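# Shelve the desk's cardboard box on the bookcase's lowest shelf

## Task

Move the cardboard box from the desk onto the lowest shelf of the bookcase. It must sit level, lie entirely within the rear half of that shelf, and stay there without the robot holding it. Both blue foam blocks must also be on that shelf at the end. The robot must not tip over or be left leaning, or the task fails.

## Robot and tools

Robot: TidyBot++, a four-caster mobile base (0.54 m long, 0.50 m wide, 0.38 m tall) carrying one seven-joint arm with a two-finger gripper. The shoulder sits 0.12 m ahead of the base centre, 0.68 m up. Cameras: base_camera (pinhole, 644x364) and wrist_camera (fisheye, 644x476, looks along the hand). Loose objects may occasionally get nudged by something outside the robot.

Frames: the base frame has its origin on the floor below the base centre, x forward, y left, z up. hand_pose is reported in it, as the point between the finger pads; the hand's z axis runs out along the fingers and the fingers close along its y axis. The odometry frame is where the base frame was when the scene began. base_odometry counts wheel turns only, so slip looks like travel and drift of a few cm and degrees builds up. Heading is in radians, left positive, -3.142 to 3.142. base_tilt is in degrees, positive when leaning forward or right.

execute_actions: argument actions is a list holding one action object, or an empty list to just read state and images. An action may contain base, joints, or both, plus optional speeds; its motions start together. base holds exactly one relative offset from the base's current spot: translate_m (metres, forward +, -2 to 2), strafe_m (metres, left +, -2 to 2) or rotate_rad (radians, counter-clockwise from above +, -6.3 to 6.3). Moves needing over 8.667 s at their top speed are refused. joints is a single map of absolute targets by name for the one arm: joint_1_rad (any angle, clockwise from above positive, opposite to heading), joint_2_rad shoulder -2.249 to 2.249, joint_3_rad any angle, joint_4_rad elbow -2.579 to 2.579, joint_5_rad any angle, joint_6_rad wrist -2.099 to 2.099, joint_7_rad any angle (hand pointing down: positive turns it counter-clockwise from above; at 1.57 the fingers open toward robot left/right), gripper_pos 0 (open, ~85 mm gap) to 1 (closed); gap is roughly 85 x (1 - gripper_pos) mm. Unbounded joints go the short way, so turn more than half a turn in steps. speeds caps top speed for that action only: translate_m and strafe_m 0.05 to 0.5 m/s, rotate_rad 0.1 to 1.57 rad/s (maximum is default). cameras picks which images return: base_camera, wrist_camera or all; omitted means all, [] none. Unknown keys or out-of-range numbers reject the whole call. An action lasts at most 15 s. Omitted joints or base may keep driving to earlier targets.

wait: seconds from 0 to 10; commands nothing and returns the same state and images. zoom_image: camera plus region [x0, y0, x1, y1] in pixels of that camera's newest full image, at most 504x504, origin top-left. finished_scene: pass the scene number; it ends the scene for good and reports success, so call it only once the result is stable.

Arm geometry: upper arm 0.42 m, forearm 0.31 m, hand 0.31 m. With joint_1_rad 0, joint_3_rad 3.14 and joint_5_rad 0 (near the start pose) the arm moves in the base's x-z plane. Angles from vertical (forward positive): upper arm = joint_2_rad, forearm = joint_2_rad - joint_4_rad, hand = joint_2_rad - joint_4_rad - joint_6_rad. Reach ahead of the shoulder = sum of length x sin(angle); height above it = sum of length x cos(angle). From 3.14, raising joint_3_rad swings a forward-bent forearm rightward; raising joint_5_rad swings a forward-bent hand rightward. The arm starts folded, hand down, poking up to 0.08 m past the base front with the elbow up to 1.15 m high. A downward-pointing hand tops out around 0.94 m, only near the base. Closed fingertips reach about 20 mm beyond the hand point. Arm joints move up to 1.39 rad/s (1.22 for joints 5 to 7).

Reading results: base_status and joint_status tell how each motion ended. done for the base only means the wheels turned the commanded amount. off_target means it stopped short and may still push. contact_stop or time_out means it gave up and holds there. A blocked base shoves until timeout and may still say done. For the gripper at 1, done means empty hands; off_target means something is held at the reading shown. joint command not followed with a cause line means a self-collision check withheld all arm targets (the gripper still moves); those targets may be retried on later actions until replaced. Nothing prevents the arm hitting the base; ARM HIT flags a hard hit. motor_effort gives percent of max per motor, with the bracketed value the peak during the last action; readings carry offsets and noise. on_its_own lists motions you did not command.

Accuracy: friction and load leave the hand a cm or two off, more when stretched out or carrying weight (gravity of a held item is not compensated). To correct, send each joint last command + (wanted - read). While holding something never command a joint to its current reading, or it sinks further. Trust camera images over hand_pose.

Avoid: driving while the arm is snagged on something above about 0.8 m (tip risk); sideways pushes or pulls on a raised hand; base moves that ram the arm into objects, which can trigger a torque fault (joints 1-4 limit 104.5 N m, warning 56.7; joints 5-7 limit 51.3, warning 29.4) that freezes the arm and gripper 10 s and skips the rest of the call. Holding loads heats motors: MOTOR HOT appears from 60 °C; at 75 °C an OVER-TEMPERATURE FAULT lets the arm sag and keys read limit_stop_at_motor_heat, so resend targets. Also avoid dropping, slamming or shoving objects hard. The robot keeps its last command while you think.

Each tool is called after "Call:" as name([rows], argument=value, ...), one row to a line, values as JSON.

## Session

Call:
execute_actions([
  {"joints":{"joint_2_rad":-0.5,"joint_4_rad":-2.0,"joint_6_rad":-0.5}},
], cameras=["wrist_camera"])

Call:
execute_actions([
  {"base":{"rotate_rad":-2.1}},
], cameras=["wrist_camera"])

Call:
execute_actions([
  {"base":{"rotate_rad":-2.1}},
], cameras=["wrist_camera"])

Scene clock: 1.73 s.
base_odometry: x=+0.000 y=+0.000 heading=+0.000 (m, m, rad; odometry frame)
base_tilt: forward=+0.1 right=-0.6 (deg)
base_status: not commanded
joint_positions: joint_1_rad=+0.022 joint_2_rad=-0.479 joint_3_rad=+3.150 joint_4_rad=-2.006 joint_5_rad=-0.047 joint_6_rad=-0.527 joint_7_rad=+1.535 gripper_pos=+0.000
joint_status: all done
motor_effort: joint_1_rad=-1(1) joint_2_rad=-4(4) joint_3_rad=+0(1) joint_4_rad=+23(22) joint_5_rad=+1(1) joint_6_rad=+9(8) joint_7_rad=-1(1) (%)
hand_pose: x=+0.5149 y=-0.0037 z=+0.9244 quat_wxyz=(-0.024, +0.855, -0.040, +0.517) (m; base frame)
pictures: wrist_camera
Images, in order (width x height): wrist_camera 644x476.

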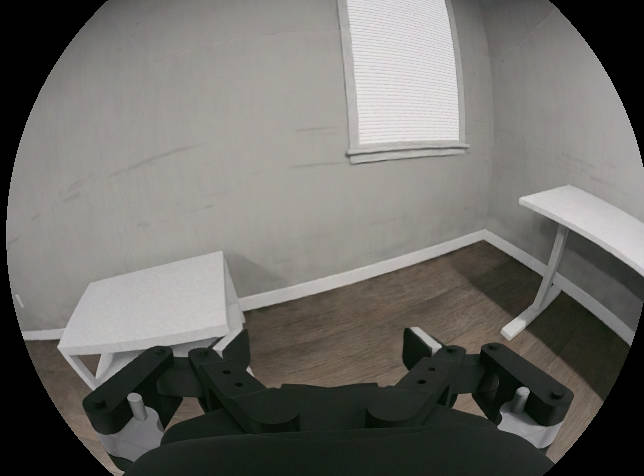

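Scene clock: 4.40 s.
base_odometry: x=+0.000 y=+0.000 heading=-2.100 (m, m, rad; odometry frame)
base_tilt: forward=+0.1 right=-0.6 (deg)
base_status: done
joint_positions: joint_1_rad=+0.022 joint_2_rad=-0.479 joint_3_rad=+3.150 joint_4_rad=-2.006 joint_5_rad=-0.047 joint_6_rad=-0.527 joint_7_rad=+1.535 gripper_pos=+0.000
joint_status: not commanded
motor_effort: joint_1_rad=-1(0) joint_2_rad=-4(5) joint_3_rad=+1(2) joint_4_rad=+22(22) joint_5_rad=+1(1) joint_6_rad=+9(9) joint_7_rad=-1(1) (%)
hand_pose: x=+0.5149 y=-0.0037 z=+0.9244 quat_wxyz=(-0.024, +0.855, -0.040, +0.517) (m; base frame)
pictures: wrist_camera
Images, in order (width x height): wrist_camera 644x476.

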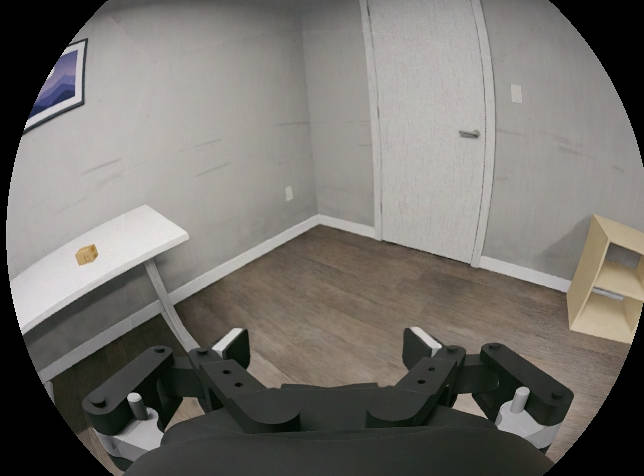

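Scene clock: 7.07 s.
base_odometry: x=+0.000 y=+0.000 heading=+2.084 (m, m, rad; odometry frame)
base_tilt: forward=+0.1 right=-0.6 (deg)
base_status: done
joint_positions: joint_1_rad=+0.022 joint_2_rad=-0.479 joint_3_rad=+3.150 joint_4_rad=-2.006 joint_5_rad=-0.047 joint_6_rad=-0.527 joint_7_rad=+1.535 gripper_pos=+0.000
joint_status: not commanded
motor_effort: joint_1_rad=-1(0) joint_2_rad=-3(5) joint_3_rad=+0(2) joint_4_rad=+22(22) joint_5_rad=+1(0) joint_6_rad=+9(9) joint_7_rad=-2(1) (%)
hand_pose: x=+0.5149 y=-0.0037 z=+0.9244 quat_wxyz=(-0.024, +0.855, -0.040, +0.517) (m; base frame)
pictures: wrist_camera
Images, in order (width x height): wrist_camera 644x476.

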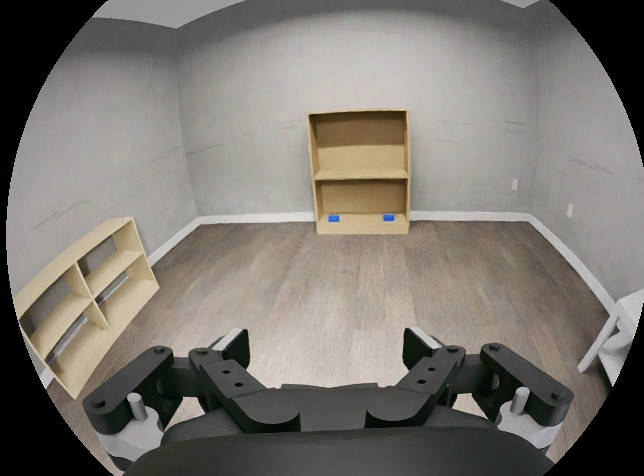

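Call:
execute_actions([
  {"base":{"rotate_rad":3.05},"joints":{"joint_2_rad":0.1,"joint_4_rad":-1.2,"joint_6_rad":-1.3}},
])

Scene clock: 12.67 s.
base_odometry: x=+0.000 y=+0.000 heading=-1.150 (m, m, rad; odometry frame)
base_tilt: forward=+0.1 right=-0.6 (deg)
base_status: done
joint_positions: joint_1_rad=+0.021 joint_2_rad=+0.103 joint_3_rad=+3.153 joint_4_rad=-1.211 joint_5_rad=-0.047 joint_6_rad=-1.267 joint_7_rad=+1.535 gripper_pos=+0.000
joint_status: all done
motor_effort: joint_1_rad=-1(4) joint_2_rad=-22(27) joint_3_rad=+0(3) joint_4_rad=+20(24) joint_5_rad=+1(0) joint_6_rad=+5(8) joint_7_rad=-1(1) (%)
hand_pose: x=+0.6320 y=-0.0008 z=+0.9167 quat_wxyz=(-0.024, +0.960, -0.033, +0.276) (m; base frame)
pictures: base_camera, wrist_camera
Images, in order (width x height): base_camera 644x364, wrist_camera 644x476.

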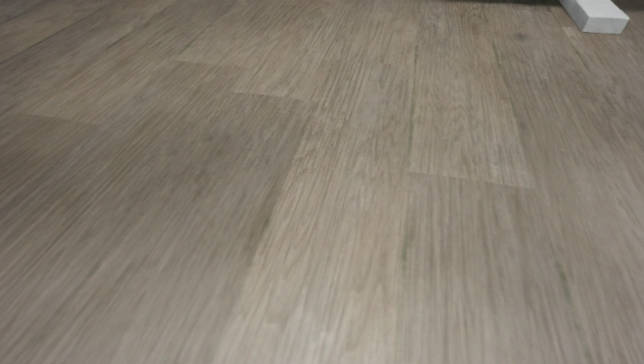

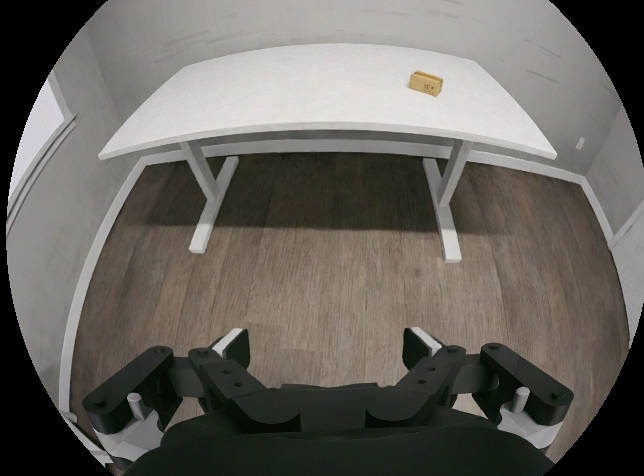

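Call:
execute_actions([
  {"base":{"rotate_rad":-0.17}},
], cameras=[])

Call:
execute_actions([
  {"base":{"translate_m":0.5}},
])

Scene clock: 17.50 s.
base_odometry: x=+0.000 y=+0.000 heading=-1.319 (m, m, rad; odometry frame)
base_tilt: forward=+0.1 right=-0.6 (deg)
base_status: done
joint_positions: joint_1_rad=+0.027 joint_2_rad=+0.103 joint_3_rad=+3.155 joint_4_rad=-1.211 joint_5_rad=-0.047 joint_6_rad=-1.267 joint_7_rad=+1.535 gripper_pos=+0.000
joint_status: not commanded
motor_effort: joint_1_rad=-1(4) joint_2_rad=-22(22) joint_3_rad=+0(2) joint_4_rad=+20(20) joint_5_rad=+1(1) joint_6_rad=+6(5) joint_7_rad=-1(1) (%)
hand_pose: x=+0.6320 y=-0.0049 z=+0.9167 quat_wxyz=(-0.022, +0.960, -0.037, +0.276) (m; base frame)
pictures: none
No camera images: the call's "cameras" was empty. Leave "cameras" out to get every camera's image.

Scene clock: 19.87 s.
base_odometry: x=+0.125 y=-0.484 heading=-1.319 (m, m, rad; odometry frame)
base_tilt: forward=+0.2 right=-0.6 (deg)
base_status: done
joint_positions: joint_1_rad=+0.027 joint_2_rad=+0.105 joint_3_rad=+3.155 joint_4_rad=-1.208 joint_5_rad=-0.047 joint_6_rad=-1.272 joint_7_rad=+1.535 gripper_pos=+0.000
joint_status: not commanded
motor_effort: joint_1_rad=-1(0) joint_2_rad=-22(26) joint_3_rad=+0(1) joint_4_rad=+20(21) joint_5_rad=+1(0) joint_6_rad=+5(6) joint_7_rad=-1(1) (%)
hand_pose: x=+0.6319 y=-0.0049 z=+0.9161 quat_wxyz=(-0.022, +0.961, -0.037, +0.274) (m; base frame)
pictures: base_camera, wrist_camera
Images, in order (width x height): base_camera 644x364, wrist_camera 644x476.

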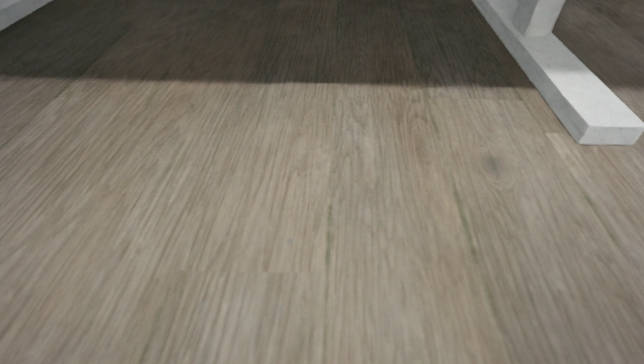

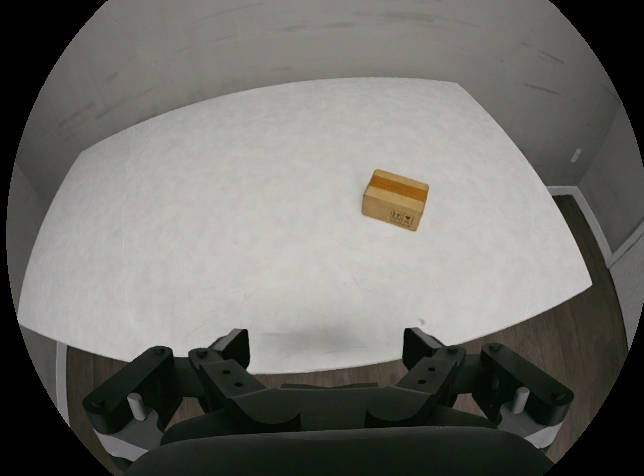

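Call:
execute_actions([
  {"base":{"translate_m":0.29},"joints":{"joint_1_rad":0.25,"joint_2_rad":0.47,"joint_4_rad":-0.8,"joint_6_rad":-1.9,"joint_7_rad":-0.13}},
], cameras=["wrist_camera"])

Scene clock: 25.27 s.
base_odometry: x=+0.197 y=-0.765 heading=-1.318 (m, m, rad; odometry frame)
base_tilt: forward=+0.2 right=-0.6 (deg)
base_status: done
joint_positions: joint_1_rad=+0.239 joint_2_rad=+0.457 joint_3_rad=+3.155 joint_4_rad=-0.811 joint_5_rad=-0.047 joint_6_rad=-1.871 joint_7_rad=-0.106 gripper_pos=+0.000
joint_status: all done
motor_effort: joint_1_rad=-1(0) joint_2_rad=-30(33) joint_3_rad=+0(1) joint_4_rad=+16(21) joint_5_rad=+1(0) joint_6_rad=+0(6) joint_7_rad=-1(2) (%)
hand_pose: x=+0.5945 y=-0.1052 z=+0.8418 quat_wxyz=(-0.016, +0.576, -0.817, -0.012) (m; base frame)
pictures: wrist_camera
Images, in order (width x height): wrist_camera 644x476.

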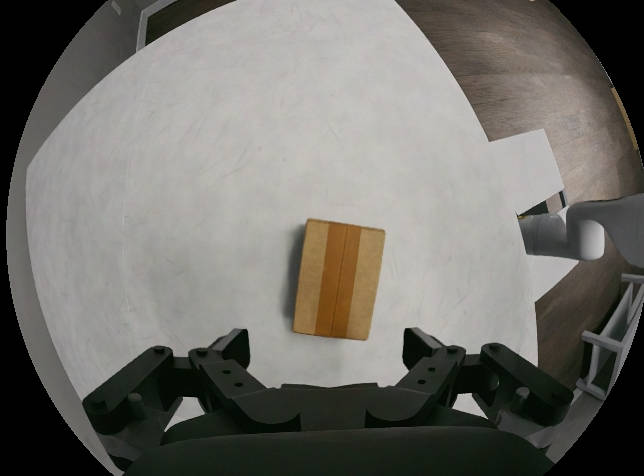

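Call:
execute_actions([
  {"base":{"translate_m":-0.015},"joints":{"joint_1_rad":0.30,"joint_7_rad":-0.21,"joint_4_rad":-0.97,"joint_6_rad":-1.68}},
], cameras=["wrist_camera"])

Scene clock: 29.93 s.
base_odometry: x=+0.194 y=-0.750 heading=-1.318 (m, m, rad; odometry frame)
base_tilt: forward=+0.2 right=-0.6 (deg)
base_status: done
joint_positions: joint_1_rad=+0.288 joint_2_rad=+0.462 joint_3_rad=+3.155 joint_4_rad=-0.963 joint_5_rad=-0.047 joint_6_rad=-1.708 joint_7_rad=-0.173 gripper_pos=+0.000
joint_status: all done
motor_effort: joint_1_rad=-1(1) joint_2_rad=-31(33) joint_3_rad=+0(0) joint_4_rad=+17(18) joint_5_rad=+1(1) joint_6_rad=+1(0) joint_7_rad=-1(0) (%)
hand_pose: x=+0.6028 y=-0.1321 z=+0.7933 quat_wxyz=(-0.018, +0.524, -0.851, -0.010) (m; base frame)
pictures: wrist_camera
Images, in order (width x height): wrist_camera 644x476.

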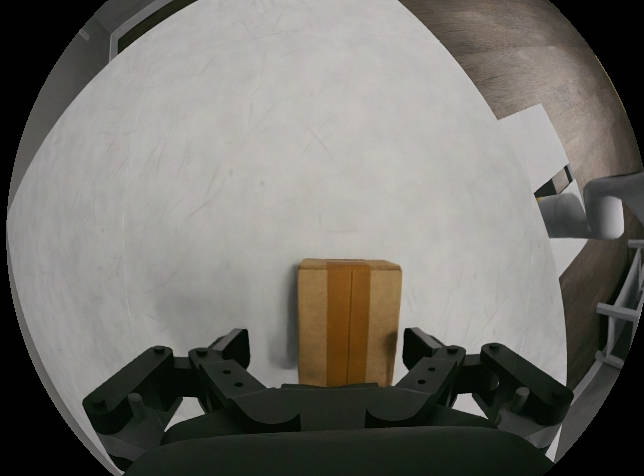

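Call:
execute_actions([
  {"base":{"translate_m":-0.015}},
], cameras=[])

Call:
execute_actions([
  {"joints":{"joint_4_rad":-1.13,"joint_6_rad":-1.525}},
], cameras=["wrist_camera"])

Call:
execute_actions([
  {"joints":{"gripper_pos":1}},
], cameras=[])

Call:
execute_actions([
  {"joints":{"joint_2_rad":0.2,"joint_6_rad":-1.78,"joint_1_rad":0.0}},
], cameras=[])

Call:
execute_actions([
  {"base":{"translate_m":-1.4}},
], cameras=[])

Call:
execute_actions([
  {"base":{"rotate_rad":-3.0},"joints":{"joint_7_rad":1.57,"joint_6_rad":-0.9}},
])

Scene clock: 37.17 s.
base_odometry: x=+0.190 y=-0.736 heading=-1.319 (m, m, rad; odometry frame)
base_tilt: forward=+0.1 right=-0.6 (deg)
base_status: done
joint_positions: joint_1_rad=+0.291 joint_2_rad=+0.462 joint_3_rad=+3.155 joint_4_rad=-0.963 joint_5_rad=-0.047 joint_6_rad=-1.708 joint_7_rad=-0.173 gripper_pos=+0.000
joint_status: not commanded
motor_effort: joint_1_rad=-1(2) joint_2_rad=-31(34) joint_3_rad=+0(0) joint_4_rad=+17(18) joint_5_rad=+1(1) joint_6_rad=+0(1) joint_7_rad=-1(1) (%)
hand_pose: x=+0.6025 y=-0.1336 z=+0.7930 quat_wxyz=(-0.018, +0.523, -0.852, -0.010) (m; base frame)
pictures: none
No camera images: the call's "cameras" was empty. Leave "cameras" out to get every camera's image.

Scene clock: 38.27 s.
base_odometry: x=+0.190 y=-0.736 heading=-1.319 (m, m, rad; odometry frame)
base_tilt: forward=+0.1 right=-0.6 (deg)
base_status: not commanded
joint_positions: joint_1_rad=+0.291 joint_2_rad=+0.462 joint_3_rad=+3.155 joint_4_rad=-1.123 joint_5_rad=-0.047 joint_6_rad=-1.555 joint_7_rad=-0.173 gripper_pos=+0.000
joint_status: all done
motor_effort: joint_1_rad=-1(1) joint_2_rad=-32(33) joint_3_rad=+0(0) joint_4_rad=+17(18) joint_5_rad=+1(1) joint_6_rad=+0(0) joint_7_rad=-1(1) (%)
hand_pose: x=+0.6035 y=-0.1340 z=+0.7430 quat_wxyz=(-0.016, +0.520, -0.854, -0.013) (m; base frame)
pictures: wrist_camera
Images, in order (width x height): wrist_camera 644x476.

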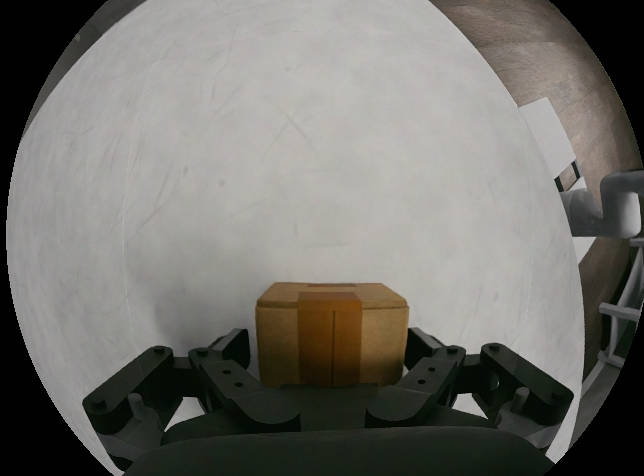

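Scene clock: 39.37 s.
base_odometry: x=+0.190 y=-0.736 heading=-1.318 (m, m, rad; odometry frame)
base_tilt: forward=+0.1 right=-0.6 (deg)
base_status: not commanded
joint_positions: joint_1_rad=+0.291 joint_2_rad=+0.461 joint_3_rad=+3.155 joint_4_rad=-1.123 joint_5_rad=-0.047 joint_6_rad=-1.555 joint_7_rad=-0.173 gripper_pos=+0.346
joint_status: gripper_pos off_target (ended at +0.346, target +1.000)
motor_effort: joint_1_rad=-1(0) joint_2_rad=-30(34) joint_3_rad=+0(0) joint_4_rad=+17(17) joint_5_rad=+1(1) joint_6_rad=+0(1) joint_7_rad=-1(1) (%)
hand_pose: x=+0.6037 y=-0.1341 z=+0.7436 quat_wxyz=(-0.017, +0.520, -0.854, -0.012) (m; base frame)
pictures: none
No camera images: the call's "cameras" was empty. Leave "cameras" out to get every camera's image.

Scene clock: 40.73 s.
base_odometry: x=+0.190 y=-0.736 heading=-1.318 (m, m, rad; odometry frame)
base_tilt: forward=+0.2 right=-0.6 (deg)
base_status: not commanded
joint_positions: joint_1_rad=+0.007 joint_2_rad=+0.203 joint_3_rad=+3.151 joint_4_rad=-1.128 joint_5_rad=-0.047 joint_6_rad=-1.754 joint_7_rad=-0.173 gripper_pos=+0.346
joint_status: all done
motor_effort: joint_1_rad=-1(2) joint_2_rad=-23(35) joint_3_rad=+0(1) joint_4_rad=+18(19) joint_5_rad=+1(0) joint_6_rad=+1(1) joint_7_rad=-2(1) (%)
hand_pose: x=+0.5271 y=+0.0094 z=+0.8580 quat_wxyz=(-0.036, +0.640, -0.767, +0.002) (m; base frame)
pictures: none
No camera images: the call's "cameras" was empty. Leave "cameras" out to get every camera's image.

Scene clock: 45.03 s.
base_odometry: x=-0.161 y=+0.620 heading=-1.318 (m, m, rad; odometry frame)
base_tilt: forward=+0.1 right=-0.6 (deg)
base_status: done
joint_positions: joint_1_rad=+0.007 joint_2_rad=+0.205 joint_3_rad=+3.151 joint_4_rad=-1.128 joint_5_rad=-0.047 joint_6_rad=-1.755 joint_7_rad=-0.173 gripper_pos=+0.346
joint_status: not commanded
motor_effort: joint_1_rad=-1(3) joint_2_rad=-23(27) joint_3_rad=+0(2) joint_4_rad=+18(18) joint_5_rad=+1(0) joint_6_rad=+0(2) joint_7_rad=-1(1) (%)
hand_pose: x=+0.5272 y=+0.0095 z=+0.8571 quat_wxyz=(-0.035, +0.640, -0.767, +0.001) (m; base frame)
pictures: none
No camera images: the call's "cameras" was empty. Leave "cameras" out to get every camera's image.

Scene clock: 48.43 s.
base_odometry: x=-0.161 y=+0.619 heading=+1.966 (m, m, rad; odometry frame)
base_tilt: forward=+0.2 right=-0.6 (deg)
base_status: done
joint_positions: joint_1_rad=+0.004 joint_2_rad=+0.206 joint_3_rad=+3.152 joint_4_rad=-1.128 joint_5_rad=-0.047 joint_6_rad=-0.917 joint_7_rad=+1.554 gripper_pos=+0.346
joint_status: all done
motor_effort: joint_1_rad=-1(5) joint_2_rad=-27(32) joint_3_rad=+0(3) joint_4_rad=+23(22) joint_5_rad=+1(0) joint_6_rad=+8(7) joint_7_rad=-1(1) (%)
hand_pose: x=+0.7528 y=+0.0044 z=+0.9721 quat_wxyz=(-0.023, +0.902, -0.018, +0.431) (m; base frame)
pictures: base_camera, wrist_camera
Images, in order (width x height): base_camera 644x364, wrist_camera 644x476.

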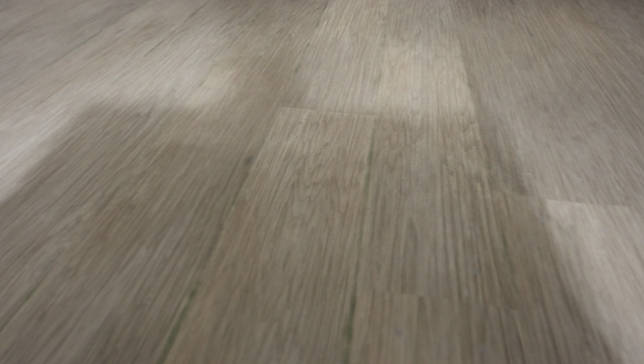

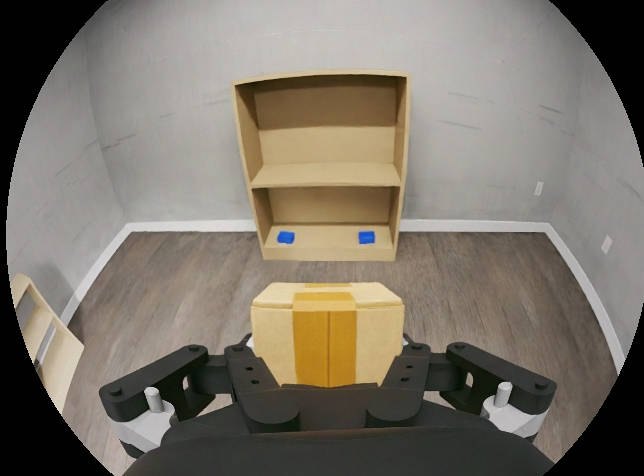

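Call:
execute_actions([
  {"base":{"translate_m":0.75},"joints":{"joint_2_rad":2.2,"joint_4_rad":0.42,"joint_6_rad":-1.39}},
])

Scene clock: 60.63 s.
base_odometry: x=-0.449 y=+1.312 heading=+1.965 (m, m, rad; odometry frame)
base_tilt: forward=+0.2 right=-0.6 (deg)
base_status: done
joint_positions: joint_1_rad=+0.004 joint_2_rad=+2.192 joint_3_rad=+3.152 joint_4_rad=+0.407 joint_5_rad=-0.047 joint_6_rad=-1.360 joint_7_rad=+1.554 gripper_pos=+0.346
joint_status: all done
motor_effort: joint_1_rad=-1(0) joint_2_rad=-45(57) joint_3_rad=-1(1) joint_4_rad=+17(24) joint_5_rad=+1(1) joint_6_rad=+1(9) joint_7_rad=-1(1) (%)
hand_pose: x=+0.7672 y=+0.0116 z=+0.0588 quat_wxyz=(-0.019, +1.000, -0.012, -0.002) (m; base frame)
pictures: base_camera, wrist_camera
Images, in order (width x height): base_camera 644x364, wrist_camera 644x476.

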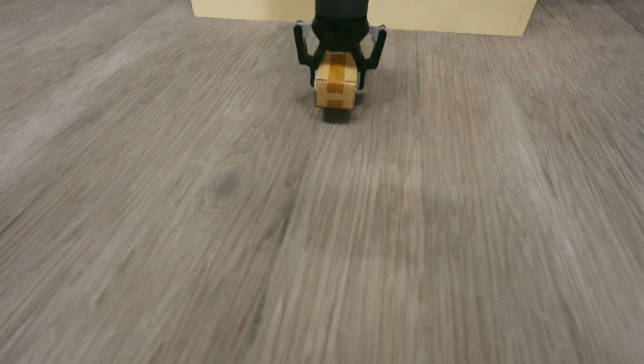

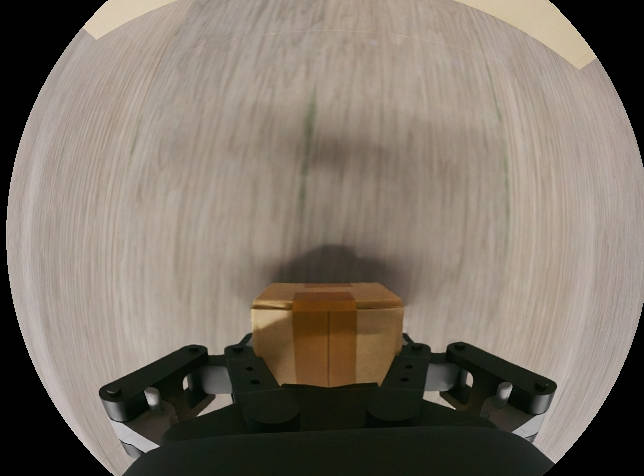

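Call:
execute_actions([
  {"base":{"rotate_rad":-0.1},"joints":{"joint_4_rad":0.32,"joint_6_rad":-1.25}},
], cameras=[])

Call:
execute_actions([
  {"joints":{"gripper_pos":0}},
], cameras=[])

Call:
execute_actions([
  {"base":{"translate_m":-0.32}},
], cameras=[])

Call:
execute_actions([
  {"joints":{"joint_6_rad":-0.03}},
], cameras=[])

Call:
execute_actions([
  {"joints":{"joint_4_rad":-0.04}},
])

Scene clock: 71.00 s.
base_odometry: x=-0.449 y=+1.312 heading=+1.865 (m, m, rad; odometry frame)
base_tilt: forward=+0.1 right=-0.6 (deg)
base_status: done
joint_positions: joint_1_rad=+0.005 joint_2_rad=+2.197 joint_3_rad=+3.152 joint_4_rad=+0.323 joint_5_rad=-0.047 joint_6_rad=-1.279 joint_7_rad=+1.554 gripper_pos=+0.346
joint_status: all done
motor_effort: joint_1_rad=-2(7) joint_2_rad=-44(47) joint_3_rad=+0(1) joint_4_rad=+17(18) joint_5_rad=+1(1) joint_6_rad=+0(0) joint_7_rad=-1(1) (%)
hand_pose: x=+0.7566 y=+0.0109 z=+0.0304 quat_wxyz=(-0.018, +1.000, -0.014, -0.006) (m; base frame)
pictures: none
No camera images: the call's "cameras" was empty. Leave "cameras" out to get every camera's image.

Scene clock: 72.10 s.
base_odometry: x=-0.449 y=+1.312 heading=+1.865 (m, m, rad; odometry frame)
base_tilt: forward=+0.2 right=-0.6 (deg)
base_status: not commanded
joint_positions: joint_1_rad=+0.005 joint_2_rad=+2.197 joint_3_rad=+3.152 joint_4_rad=+0.323 joint_5_rad=-0.047 joint_6_rad=-1.279 joint_7_rad=+1.554 gripper_pos=+0.000
joint_status: all done
motor_effort: joint_1_rad=-1(1) joint_2_rad=-43(44) joint_3_rad=+0(0) joint_4_rad=+16(17) joint_5_rad=+1(1) joint_6_rad=+0(0) joint_7_rad=-2(1) (%)
hand_pose: x=+0.7566 y=+0.0109 z=+0.0304 quat_wxyz=(-0.018, +1.000, -0.014, -0.006) (m; base frame)
pictures: none
No camera images: the call's "cameras" was empty. Leave "cameras" out to get every camera's image.

Scene clock: 74.10 s.
base_odometry: x=-0.356 y=+1.006 heading=+1.864 (m, m, rad; odometry frame)
base_tilt: forward=+0.1 right=-0.6 (deg)
base_status: done
joint_positions: joint_1_rad=+0.003 joint_2_rad=+2.199 joint_3_rad=+3.152 joint_4_rad=+0.323 joint_5_rad=-0.047 joint_6_rad=-1.278 joint_7_rad=+1.554 gripper_pos=+0.000
joint_status: not commanded
motor_effort: joint_1_rad=-1(0) joint_2_rad=-43(46) joint_3_rad=+0(1) joint_4_rad=+16(18) joint_5_rad=+1(1) joint_6_rad=+0(1) joint_7_rad=-1(1) (%)
hand_pose: x=+0.7554 y=+0.0118 z=+0.0289 quat_wxyz=(-0.018, +1.000, -0.014, -0.006) (m; base frame)
pictures: none
No camera images: the call's "cameras" was empty. Leave "cameras" out to get every camera's image.

Scene clock: 75.60 s.
base_odometry: x=-0.356 y=+1.006 heading=+1.864 (m, m, rad; odometry frame)
base_tilt: forward=+0.1 right=-0.6 (deg)
base_status: not commanded
joint_positions: joint_1_rad=+0.003 joint_2_rad=+2.197 joint_3_rad=+3.152 joint_4_rad=+0.323 joint_5_rad=-0.047 joint_6_rad=-0.039 joint_7_rad=+1.554 gripper_pos=+0.000
joint_status: all done
motor_effort: joint_1_rad=-1(1) joint_2_rad=-48(50) joint_3_rad=+0(1) joint_4_rad=+21(23) joint_5_rad=+1(1) joint_6_rad=+9(9) joint_7_rad=-1(1) (%)
hand_pose: x=+1.0531 y=+0.0009 z=+0.2367 quat_wxyz=(-0.016, +0.817, -0.022, +0.576) (m; base frame)
pictures: none
No camera images: the call's "cameras" was empty. Leave "cameras" out to get every camera's image.

Scene clock: 77.10 s.
base_odometry: x=-0.356 y=+1.006 heading=+1.864 (m, m, rad; odometry frame)
base_tilt: forward=+0.1 right=-0.6 (deg)
base_status: not commanded
joint_positions: joint_1_rad=+0.003 joint_2_rad=+2.201 joint_3_rad=+3.152 joint_4_rad=-0.034 joint_5_rad=-0.047 joint_6_rad=-0.039 joint_7_rad=+1.554 gripper_pos=+0.000
joint_status: all done
motor_effort: joint_1_rad=-1(1) joint_2_rad=-45(48) joint_3_rad=+0(1) joint_4_rad=+18(22) joint_5_rad=+1(1) joint_6_rad=+8(9) joint_7_rad=-1(1) (%)
hand_pose: x=+0.9436 y=-0.0010 z=+0.0383 quat_wxyz=(-0.011, +0.907, -0.025, +0.420) (m; base frame)
pictures: base_camera, wrist_camera
Images, in order (width x height): base_camera 644x364, wrist_camera 644x476.

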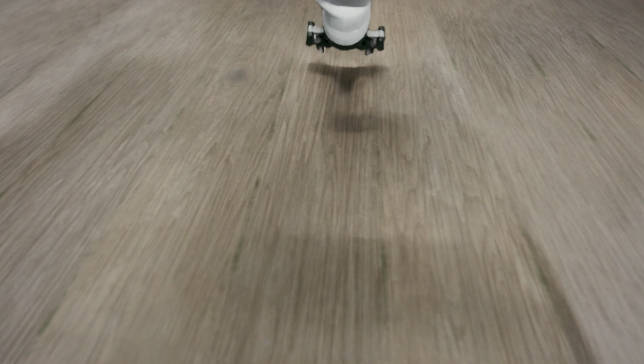

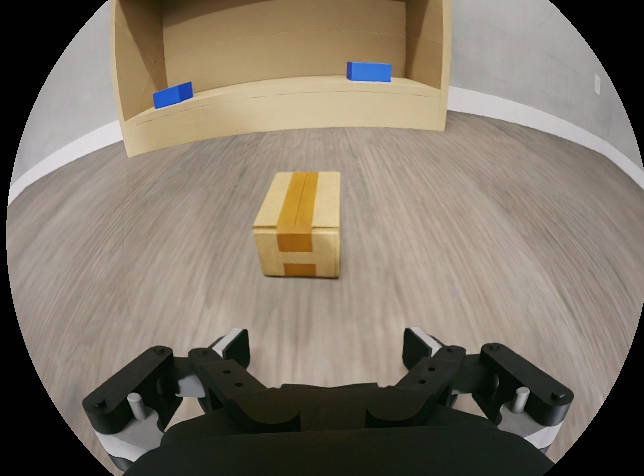

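Call:
execute_actions([
  {"base":{"strafe_m":0.02}},
], cameras=[])

Call:
execute_actions([
  {"base":{"translate_m":0.115},"speeds":{"translate_m":0.15}},
], cameras=["wrist_camera"])

Call:
execute_actions([
  {"joints":{"gripper_pos":1}},
], cameras=[])

Call:
execute_actions([
  {"joints":{"joint_4_rad":0.44,"joint_6_rad":-0.53}},
], cameras=[])

Call:
execute_actions([
  {"base":{"strafe_m":0.12}},
], cameras=[])

Call:
execute_actions([
  {"base":{"translate_m":0.3}},
])

Scene clock: 86.53 s.
base_odometry: x=-0.375 y=+1.000 heading=+1.864 (m, m, rad; odometry frame)
base_tilt: forward=+0.1 right=-0.6 (deg)
base_status: done
joint_positions: joint_1_rad=-0.005 joint_2_rad=+2.201 joint_3_rad=+3.152 joint_4_rad=-0.034 joint_5_rad=-0.047 joint_6_rad=-0.039 joint_7_rad=+1.554 gripper_pos=+0.000
joint_status: not commanded
motor_effort: joint_1_rad=-1(5) joint_2_rad=-45(46) joint_3_rad=+0(1) joint_4_rad=+18(19) joint_5_rad=+1(1) joint_6_rad=+7(8) joint_7_rad=-1(1) (%)
hand_pose: x=+0.9436 y=+0.0054 z=+0.0383 quat_wxyz=(-0.013, +0.907, -0.022, +0.420) (m; base frame)
pictures: none
No camera images: the call's "cameras" was empty. Leave "cameras" out to get every camera's image.

Scene clock: 88.00 s.
base_odometry: x=-0.409 y=+1.110 heading=+1.865 (m, m, rad; odometry frame)
base_tilt: forward=+0.1 right=-0.6 (deg)
base_status: done
joint_positions: joint_1_rad=-0.005 joint_2_rad=+2.201 joint_3_rad=+3.152 joint_4_rad=-0.035 joint_5_rad=-0.047 joint_6_rad=-0.039 joint_7_rad=+1.554 gripper_pos=+0.000
joint_status: not commanded
motor_effort: joint_1_rad=-1(2) joint_2_rad=-44(47) joint_3_rad=+0(0) joint_4_rad=+17(19) joint_5_rad=+1(1) joint_6_rad=+7(8) joint_7_rad=-1(1) (%)
hand_pose: x=+0.9435 y=+0.0054 z=+0.0383 quat_wxyz=(-0.013, +0.907, -0.022, +0.420) (m; base frame)
pictures: wrist_camera
Images, in order (width x height): wrist_camera 644x476.

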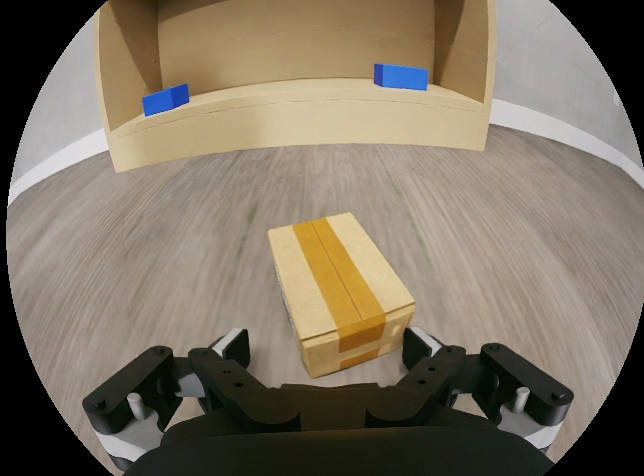

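Scene clock: 89.10 s.
base_odometry: x=-0.409 y=+1.110 heading=+1.865 (m, m, rad; odometry frame)
base_tilt: forward=+0.2 right=-0.6 (deg)
base_status: not commanded
joint_positions: joint_1_rad=-0.005 joint_2_rad=+2.201 joint_3_rad=+3.152 joint_4_rad=-0.035 joint_5_rad=-0.047 joint_6_rad=-0.039 joint_7_rad=+1.554 gripper_pos=+0.999
joint_status: all done
motor_effort: joint_1_rad=-1(2) joint_2_rad=-45(45) joint_3_rad=+0(0) joint_4_rad=+18(19) joint_5_rad=+1(1) joint_6_rad=+8(8) joint_7_rad=-1(1) (%)
hand_pose: x=+0.9435 y=+0.0054 z=+0.0383 quat_wxyz=(-0.013, +0.907, -0.022, +0.420) (m; base frame)
pictures: none
No camera images: the call's "cameras" was empty. Leave "cameras" out to get every camera's image.

Scene clock: 90.77 s.
base_odometry: x=-0.409 y=+1.110 heading=+1.865 (m, m, rad; odometry frame)
base_tilt: forward=+0.2 right=-0.6 (deg)
base_status: not commanded
joint_positions: joint_1_rad=-0.005 joint_2_rad=+2.201 joint_3_rad=+3.152 joint_4_rad=+0.431 joint_5_rad=-0.047 joint_6_rad=-0.498 joint_7_rad=+1.554 gripper_pos=+0.999
joint_status: all done
motor_effort: joint_1_rad=-1(1) joint_2_rad=-48(48) joint_3_rad=+0(0) joint_4_rad=+22(22) joint_5_rad=+1(1) joint_6_rad=+8(8) joint_7_rad=-1(1) (%)
hand_pose: x=+1.0057 y=+0.0136 z=+0.1719 quat_wxyz=(-0.021, +0.906, -0.015, +0.423) (m; base frame)
pictures: none
No camera images: the call's "cameras" was empty. Leave "cameras" out to get every camera's image.

Scene clock: 92.27 s.
base_odometry: x=-0.524 y=+1.075 heading=+1.865 (m, m, rad; odometry frame)
base_tilt: forward=+0.2 right=-0.6 (deg)
base_status: done
joint_positions: joint_1_rad=-0.007 joint_2_rad=+2.201 joint_3_rad=+3.152 joint_4_rad=+0.431 joint_5_rad=-0.047 joint_6_rad=-0.498 joint_7_rad=+1.554 gripper_pos=+0.999
joint_status: not commanded
motor_effort: joint_1_rad=-1(3) joint_2_rad=-48(48) joint_3_rad=+0(1) joint_4_rad=+22(21) joint_5_rad=+1(1) joint_6_rad=+8(8) joint_7_rad=-1(1) (%)
hand_pose: x=+1.0056 y=+0.0155 z=+0.1719 quat_wxyz=(-0.021, +0.906, -0.014, +0.423) (m; base frame)
pictures: none
No camera images: the call's "cameras" was empty. Leave "cameras" out to get every camera's image.

Scene clock: 94.20 s.
base_odometry: x=-0.611 y=+1.363 heading=+1.865 (m, m, rad; odometry frame)
base_tilt: forward=+0.1 right=-0.6 (deg)
base_status: done
joint_positions: joint_1_rad=-0.007 joint_2_rad=+2.200 joint_3_rad=+3.152 joint_4_rad=+0.432 joint_5_rad=-0.047 joint_6_rad=-0.500 joint_7_rad=+1.554 gripper_pos=+0.999
joint_status: not commanded
motor_effort: joint_1_rad=-1(2) joint_2_rad=-48(51) joint_3_rad=+0(1) joint_4_rad=+21(22) joint_5_rad=+1(1) joint_6_rad=+8(8) joint_7_rad=-1(1) (%)
hand_pose: x=+1.0057 y=+0.0156 z=+0.1723 quat_wxyz=(-0.021, +0.906, -0.014, +0.422) (m; base frame)
pictures: base_camera, wrist_camera
Images, in order (width x height): base_camera 644x364, wrist_camera 644x476.

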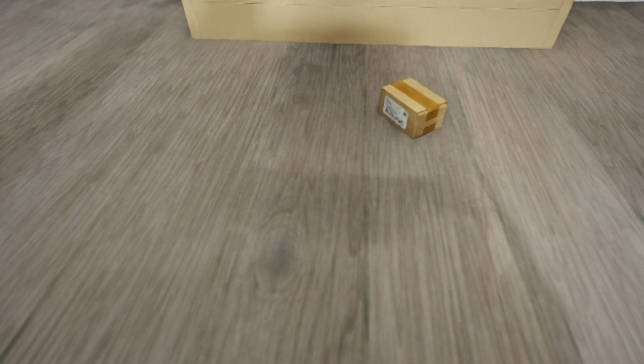

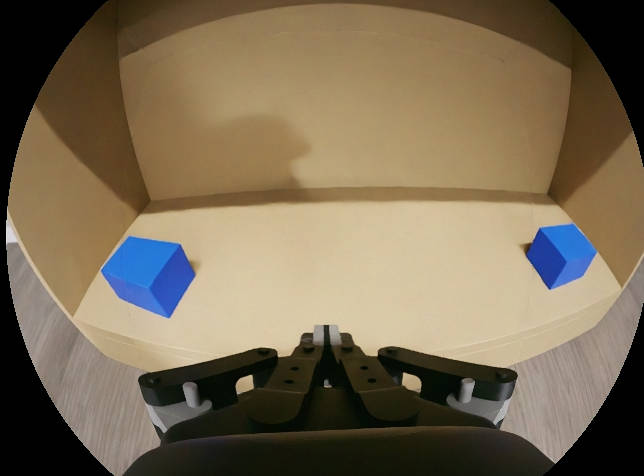

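Call:
execute_actions([
  {"base":{"translate_m":-0.25},"joints":{"gripper_pos":0}},
], cameras=[])

Call:
execute_actions([
  {"base":{"strafe_m":-0.76}},
], cameras=[])

Call:
execute_actions([
  {"base":{"rotate_rad":0.6},"joints":{"joint_4_rad":-0.04,"joint_6_rad":-0.03}},
], cameras=["wrist_camera"])

Scene clock: 101.73 s.
base_odometry: x=-0.539 y=+1.123 heading=+1.865 (m, m, rad; odometry frame)
base_tilt: forward=+0.2 right=-0.6 (deg)
base_status: done
joint_positions: joint_1_rad=-0.003 joint_2_rad=+2.201 joint_3_rad=+3.152 joint_4_rad=+0.432 joint_5_rad=-0.047 joint_6_rad=-0.501 joint_7_rad=+1.554 gripper_pos=+0.000
joint_status: all done
motor_effort: joint_1_rad=-1(6) joint_2_rad=-48(51) joint_3_rad=-1(1) joint_4_rad=+21(22) joint_5_rad=+1(0) joint_6_rad=+7(8) joint_7_rad=-1(2) (%)
hand_pose: x=+1.0051 y=+0.0126 z=+0.1714 quat_wxyz=(-0.021, +0.906, -0.015, +0.422) (m; base frame)
pictures: none
No camera images: the call's "cameras" was empty. Leave "cameras" out to get every camera's image.

Scene clock: 104.63 s.
base_odometry: x=+0.189 y=+1.343 heading=+1.865 (m, m, rad; odometry frame)
base_tilt: forward=+0.2 right=-0.6 (deg)
base_status: done
joint_positions: joint_1_rad=+0.003 joint_2_rad=+2.201 joint_3_rad=+3.152 joint_4_rad=+0.432 joint_5_rad=-0.047 joint_6_rad=-0.501 joint_7_rad=+1.554 gripper_pos=+0.000
joint_status: not commanded
motor_effort: joint_1_rad=-2(3) joint_2_rad=-48(48) joint_3_rad=+0(1) joint_4_rad=+22(21) joint_5_rad=+1(1) joint_6_rad=+7(7) joint_7_rad=-1(1) (%)
hand_pose: x=+1.0052 y=+0.0066 z=+0.1714 quat_wxyz=(-0.019, +0.906, -0.018, +0.422) (m; base frame)
pictures: none
No camera images: the call's "cameras" was empty. Leave "cameras" out to get every camera's image.

Scene clock: 106.53 s.
base_odometry: x=+0.189 y=+1.343 heading=+2.464 (m, m, rad; odometry frame)
base_tilt: forward=+0.2 right=-0.6 (deg)
base_status: done
joint_positions: joint_1_rad=+0.001 joint_2_rad=+2.201 joint_3_rad=+3.152 joint_4_rad=-0.032 joint_5_rad=-0.047 joint_6_rad=-0.062 joint_7_rad=+1.554 gripper_pos=+0.000
joint_status: all done
motor_effort: joint_1_rad=-1(8) joint_2_rad=-45(49) joint_3_rad=+0(1) joint_4_rad=+18(21) joint_5_rad=+1(0) joint_6_rad=+7(8) joint_7_rad=-1(1) (%)
hand_pose: x=+0.9400 y=+0.0013 z=+0.0343 quat_wxyz=(-0.012, +0.911, -0.024, +0.411) (m; base frame)
pictures: wrist_camera
Images, in order (width x height): wrist_camera 644x476.

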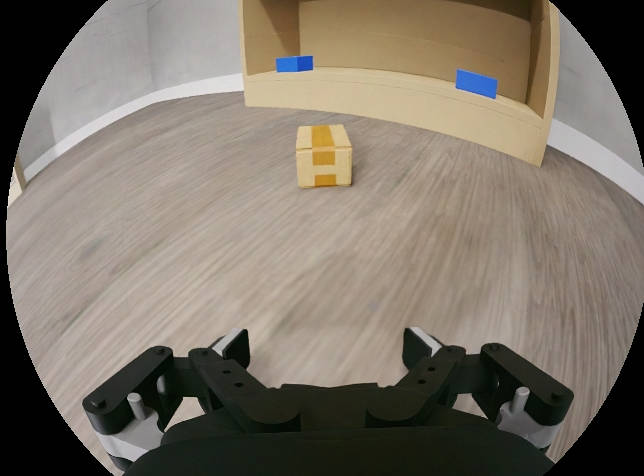

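Well aligned.

Call:
execute_actions([
  {"base":{"translate_m":0.17},"speeds":{"translate_m":0.2}},
], cameras=["wrist_camera"])

Scene clock: 110.27 s.
base_odometry: x=+0.056 y=+1.450 heading=+2.465 (m, m, rad; odometry frame)
base_tilt: forward=+0.1 right=-0.6 (deg)
base_status: done
joint_positions: joint_1_rad=+0.001 joint_2_rad=+2.201 joint_3_rad=+3.152 joint_4_rad=-0.033 joint_5_rad=-0.047 joint_6_rad=-0.060 joint_7_rad=+1.554 gripper_pos=+0.000
joint_status: not commanded
motor_effort: joint_1_rad=-1(2) joint_2_rad=-44(47) joint_3_rad=-1(0) joint_4_rad=+18(19) joint_5_rad=+1(1) joint_6_rad=+7(8) joint_7_rad=-1(1) (%)
hand_pose: x=+0.9398 y=+0.0013 z=+0.0340 quat_wxyz=(-0.012, +0.911, -0.024, +0.411) (m; base frame)
pictures: wrist_camera
Images, in order (width x height): wrist_camera 644x476.

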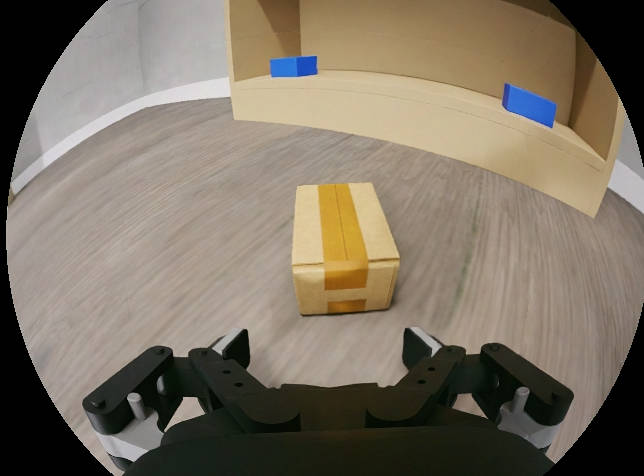

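Call:
execute_actions([
  {"base":{"strafe_m":-0.015},"speeds":{"strafe_m":0.05}},
], cameras=[])

Call:
execute_actions([
  {"base":{"translate_m":0.085},"speeds":{"translate_m":0.1}},
], cameras=["wrist_camera"])

Scene clock: 114.40 s.
base_odometry: x=+0.066 y=+1.462 heading=+2.465 (m, m, rad; odometry frame)
base_tilt: forward=+0.1 right=-0.6 (deg)
base_status: done
joint_positions: joint_1_rad=+0.001 joint_2_rad=+2.201 joint_3_rad=+3.152 joint_4_rad=-0.033 joint_5_rad=-0.047 joint_6_rad=-0.060 joint_7_rad=+1.554 gripper_pos=+0.000
joint_status: not commanded
motor_effort: joint_1_rad=-1(2) joint_2_rad=-44(45) joint_3_rad=+0(0) joint_4_rad=+17(18) joint_5_rad=+1(1) joint_6_rad=+7(8) joint_7_rad=-1(1) (%)
hand_pose: x=+0.9398 y=+0.0011 z=+0.0340 quat_wxyz=(-0.012, +0.911, -0.024, +0.411) (m; base frame)
pictures: none
No camera images: the call's "cameras" was empty. Leave "cameras" out to get every camera's image.

Scene clock: 115.83 s.
base_odometry: x=-0.001 y=+1.515 heading=+2.465 (m, m, rad; odometry frame)
base_tilt: forward=+0.2 right=-0.6 (deg)
base_status: done
joint_positions: joint_1_rad=+0.001 joint_2_rad=+2.201 joint_3_rad=+3.152 joint_4_rad=-0.034 joint_5_rad=-0.047 joint_6_rad=-0.060 joint_7_rad=+1.554 gripper_pos=+0.000
joint_status: not commanded
motor_effort: joint_1_rad=-1(1) joint_2_rad=-45(47) joint_3_rad=+0(0) joint_4_rad=+18(19) joint_5_rad=+1(1) joint_6_rad=+7(8) joint_7_rad=-1(1) (%)
hand_pose: x=+0.9395 y=+0.0011 z=+0.0336 quat_wxyz=(-0.012, +0.911, -0.024, +0.410) (m; base frame)
pictures: wrist_camera
Images, in order (width x height): wrist_camera 644x476.

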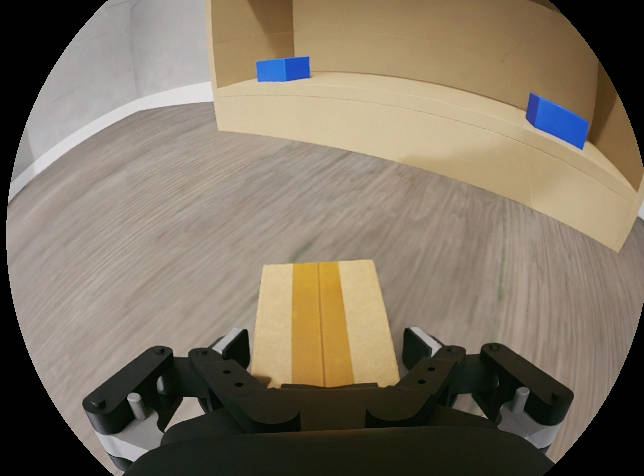

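Grip, lift while backing, then undo the moves.

Call:
execute_actions([
  {"joints":{"gripper_pos":1}},
], cameras=[])

Call:
execute_actions([
  {"joints":{"joint_4_rad":0.44,"joint_6_rad":-0.555},"base":{"translate_m":-0.255}},
], cameras=[])

Call:
execute_actions([
  {"base":{"rotate_rad":-0.64}},
], cameras=[])

Call:
execute_actions([
  {"base":{"strafe_m":0.78}},
], cameras=[])

Call:
execute_actions([
  {"base":{"translate_m":0.3}},
])

Scene clock: 122.40 s.
base_odometry: x=-0.001 y=+1.515 heading=+2.465 (m, m, rad; odometry frame)
base_tilt: forward=+0.2 right=-0.6 (deg)
base_status: not commanded
joint_positions: joint_1_rad=+0.001 joint_2_rad=+2.197 joint_3_rad=+3.152 joint_4_rad=-0.036 joint_5_rad=-0.047 joint_6_rad=-0.052 joint_7_rad=+1.554 gripper_pos=+0.306
joint_status: gripper_pos off_target (ended at +0.306, target +1.000)
motor_effort: joint_1_rad=-1(1) joint_2_rad=-44(47) joint_3_rad=+0(0) joint_4_rad=+18(20) joint_5_rad=+1(2) joint_6_rad=+7(8) joint_7_rad=-1(1) (%)
hand_pose: x=+0.9434 y=+0.0010 z=+0.0384 quat_wxyz=(-0.012, +0.909, -0.024, +0.415) (m; base frame)
pictures: none
No camera images: the call's "cameras" was empty. Leave "cameras" out to get every camera's image.

Scene clock: 124.27 s.
base_odometry: x=+0.198 y=+1.355 heading=+2.465 (m, m, rad; odometry frame)
base_tilt: forward=+0.1 right=-0.6 (deg)
base_status: done
joint_positions: joint_1_rad=+0.000 joint_2_rad=+2.198 joint_3_rad=+3.152 joint_4_rad=+0.424 joint_5_rad=-0.047 joint_6_rad=-0.531 joint_7_rad=+1.554 gripper_pos=+0.306
joint_status: all done
motor_effort: joint_1_rad=-1(2) joint_2_rad=-49(52) joint_3_rad=-1(1) joint_4_rad=+22(23) joint_5_rad=+1(1) joint_6_rad=+8(8) joint_7_rad=-1(1) (%)
hand_pose: x=+0.9984 y=+0.0097 z=+0.1626 quat_wxyz=(-0.020, +0.914, -0.017, +0.406) (m; base frame)
pictures: none
No camera images: the call's "cameras" was empty. Leave "cameras" out to get every camera's image.

Scene clock: 126.27 s.
base_odometry: x=+0.198 y=+1.356 heading=+1.826 (m, m, rad; odometry frame)
base_tilt: forward=+0.2 right=-0.6 (deg)
base_status: done
joint_positions: joint_1_rad=-0.004 joint_2_rad=+2.198 joint_3_rad=+3.152 joint_4_rad=+0.426 joint_5_rad=-0.047 joint_6_rad=-0.531 joint_7_rad=+1.554 gripper_pos=+0.306
joint_status: not commanded
motor_effort: joint_1_rad=+0(11) joint_2_rad=-49(49) joint_3_rad=+0(2) joint_4_rad=+22(22) joint_5_rad=+1(0) joint_6_rad=+8(8) joint_7_rad=-1(1) (%)
hand_pose: x=+0.9991 y=+0.0130 z=+0.1640 quat_wxyz=(-0.021, +0.913, -0.015, +0.407) (m; base frame)
pictures: none
No camera images: the call's "cameras" was empty. Leave "cameras" out to get every camera's image.

Scene clock: 129.20 s.
base_odometry: x=-0.557 y=+1.160 heading=+1.825 (m, m, rad; odometry frame)
base_tilt: forward=+0.2 right=-0.6 (deg)
base_status: done
joint_positions: joint_1_rad=-0.004 joint_2_rad=+2.198 joint_3_rad=+3.152 joint_4_rad=+0.426 joint_5_rad=-0.047 joint_6_rad=-0.531 joint_7_rad=+1.554 gripper_pos=+0.306
joint_status: not commanded
motor_effort: joint_1_rad=-1(3) joint_2_rad=-49(50) joint_3_rad=-1(1) joint_4_rad=+22(22) joint_5_rad=+1(1) joint_6_rad=+8(8) joint_7_rad=-1(1) (%)
hand_pose: x=+0.9991 y=+0.0133 z=+0.1640 quat_wxyz=(-0.021, +0.913, -0.015, +0.407) (m; base frame)
pictures: none
No camera images: the call's "cameras" was empty. Leave "cameras" out to get every camera's image.

Scene clock: 131.13 s.
base_odometry: x=-0.633 y=+1.450 heading=+1.825 (m, m, rad; odometry frame)
base_tilt: forward=+0.2 right=-0.6 (deg)
base_status: done
joint_positions: joint_1_rad=-0.004 joint_2_rad=+2.199 joint_3_rad=+3.152 joint_4_rad=+0.428 joint_5_rad=-0.047 joint_6_rad=-0.531 joint_7_rad=+1.554 gripper_pos=+0.306
joint_status: not commanded
motor_effort: joint_1_rad=-1(3) joint_2_rad=-49(52) joint_3_rad=-1(1) joint_4_rad=+22(23) joint_5_rad=+1(1) joint_6_rad=+8(9) joint_7_rad=-1(1) (%)
hand_pose: x=+0.9990 y=+0.0132 z=+0.1639 quat_wxyz=(-0.021, +0.913, -0.015, +0.407) (m; base frame)
pictures: base_camera, wrist_camera
Images, in order (width x height): base_camera 644x364, wrist_camera 644x476.

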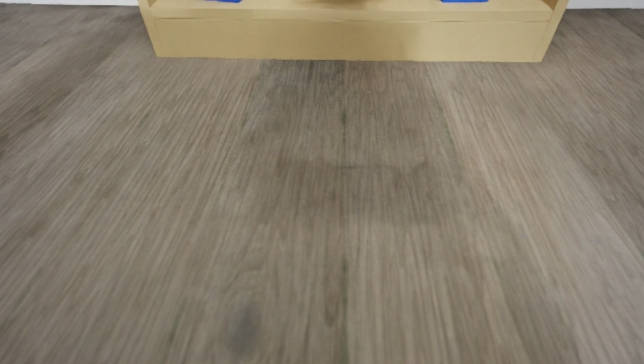

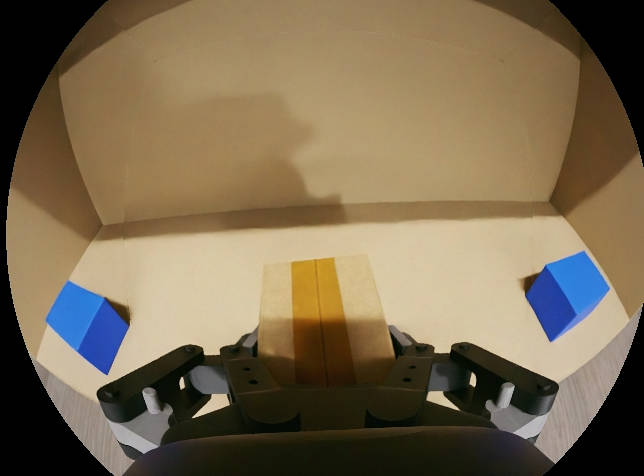

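Call:
execute_actions([
  {"base":{"translate_m":0.11},"speeds":{"translate_m":0.1}},
], cameras=[])

Call:
execute_actions([
  {"joints":{"joint_4_rad":0.33,"joint_6_rad":-0.40}},
])

Scene clock: 138.27 s.
base_odometry: x=-0.660 y=+1.557 heading=+1.826 (m, m, rad; odometry frame)
base_tilt: forward=+0.2 right=-0.6 (deg)
base_status: done
joint_positions: joint_1_rad=-0.004 joint_2_rad=+2.199 joint_3_rad=+3.152 joint_4_rad=+0.428 joint_5_rad=-0.047 joint_6_rad=-0.531 joint_7_rad=+1.554 gripper_pos=+0.306
joint_status: not commanded
motor_effort: joint_1_rad=-1(3) joint_2_rad=-49(50) joint_3_rad=+0(1) joint_4_rad=+22(23) joint_5_rad=+1(1) joint_6_rad=+8(8) joint_7_rad=-1(1) (%)
hand_pose: x=+0.9987 y=+0.0131 z=+0.1635 quat_wxyz=(-0.021, +0.913, -0.015, +0.407) (m; base frame)
pictures: none
No camera images: the call's "cameras" was empty. Leave "cameras" out to get every camera's image.

Scene clock: 139.27 s.
base_odometry: x=-0.660 y=+1.556 heading=+1.826 (m, m, rad; odometry frame)
base_tilt: forward=+0.2 right=-0.6 (deg)
base_status: not commanded
joint_positions: joint_1_rad=-0.004 joint_2_rad=+2.199 joint_3_rad=+3.152 joint_4_rad=+0.338 joint_5_rad=-0.047 joint_6_rad=-0.430 joint_7_rad=+1.554 gripper_pos=+0.306
joint_status: all done
motor_effort: joint_1_rad=-1(0) joint_2_rad=-47(53) joint_3_rad=+0(1) joint_4_rad=+21(23) joint_5_rad=+1(2) joint_6_rad=+8(9) joint_7_rad=-1(1) (%)
hand_pose: x=+0.9945 y=+0.0115 z=+0.1393 quat_wxyz=(-0.019, +0.911, -0.017, +0.412) (m; base frame)
pictures: base_camera, wrist_camera
Images, in order (width x height): base_camera 644x364, wrist_camera 644x476.

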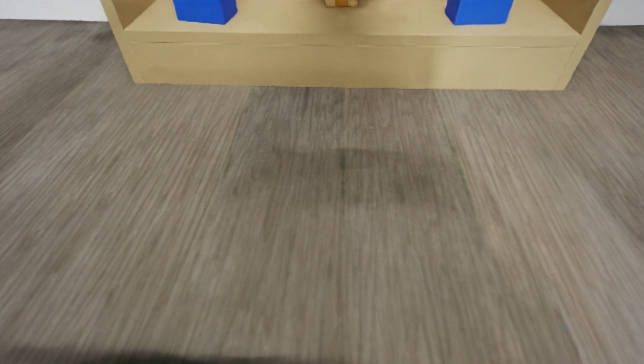

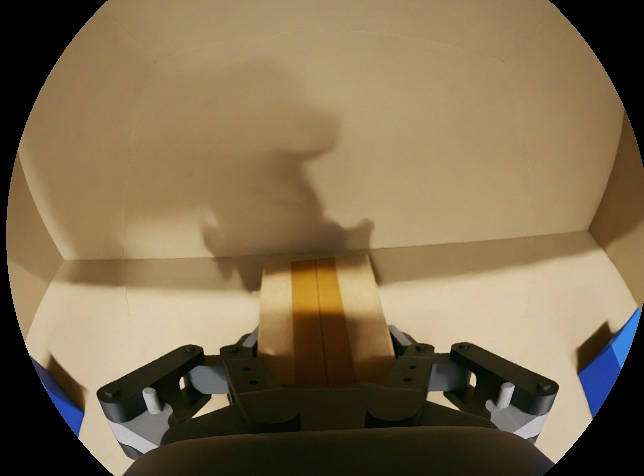

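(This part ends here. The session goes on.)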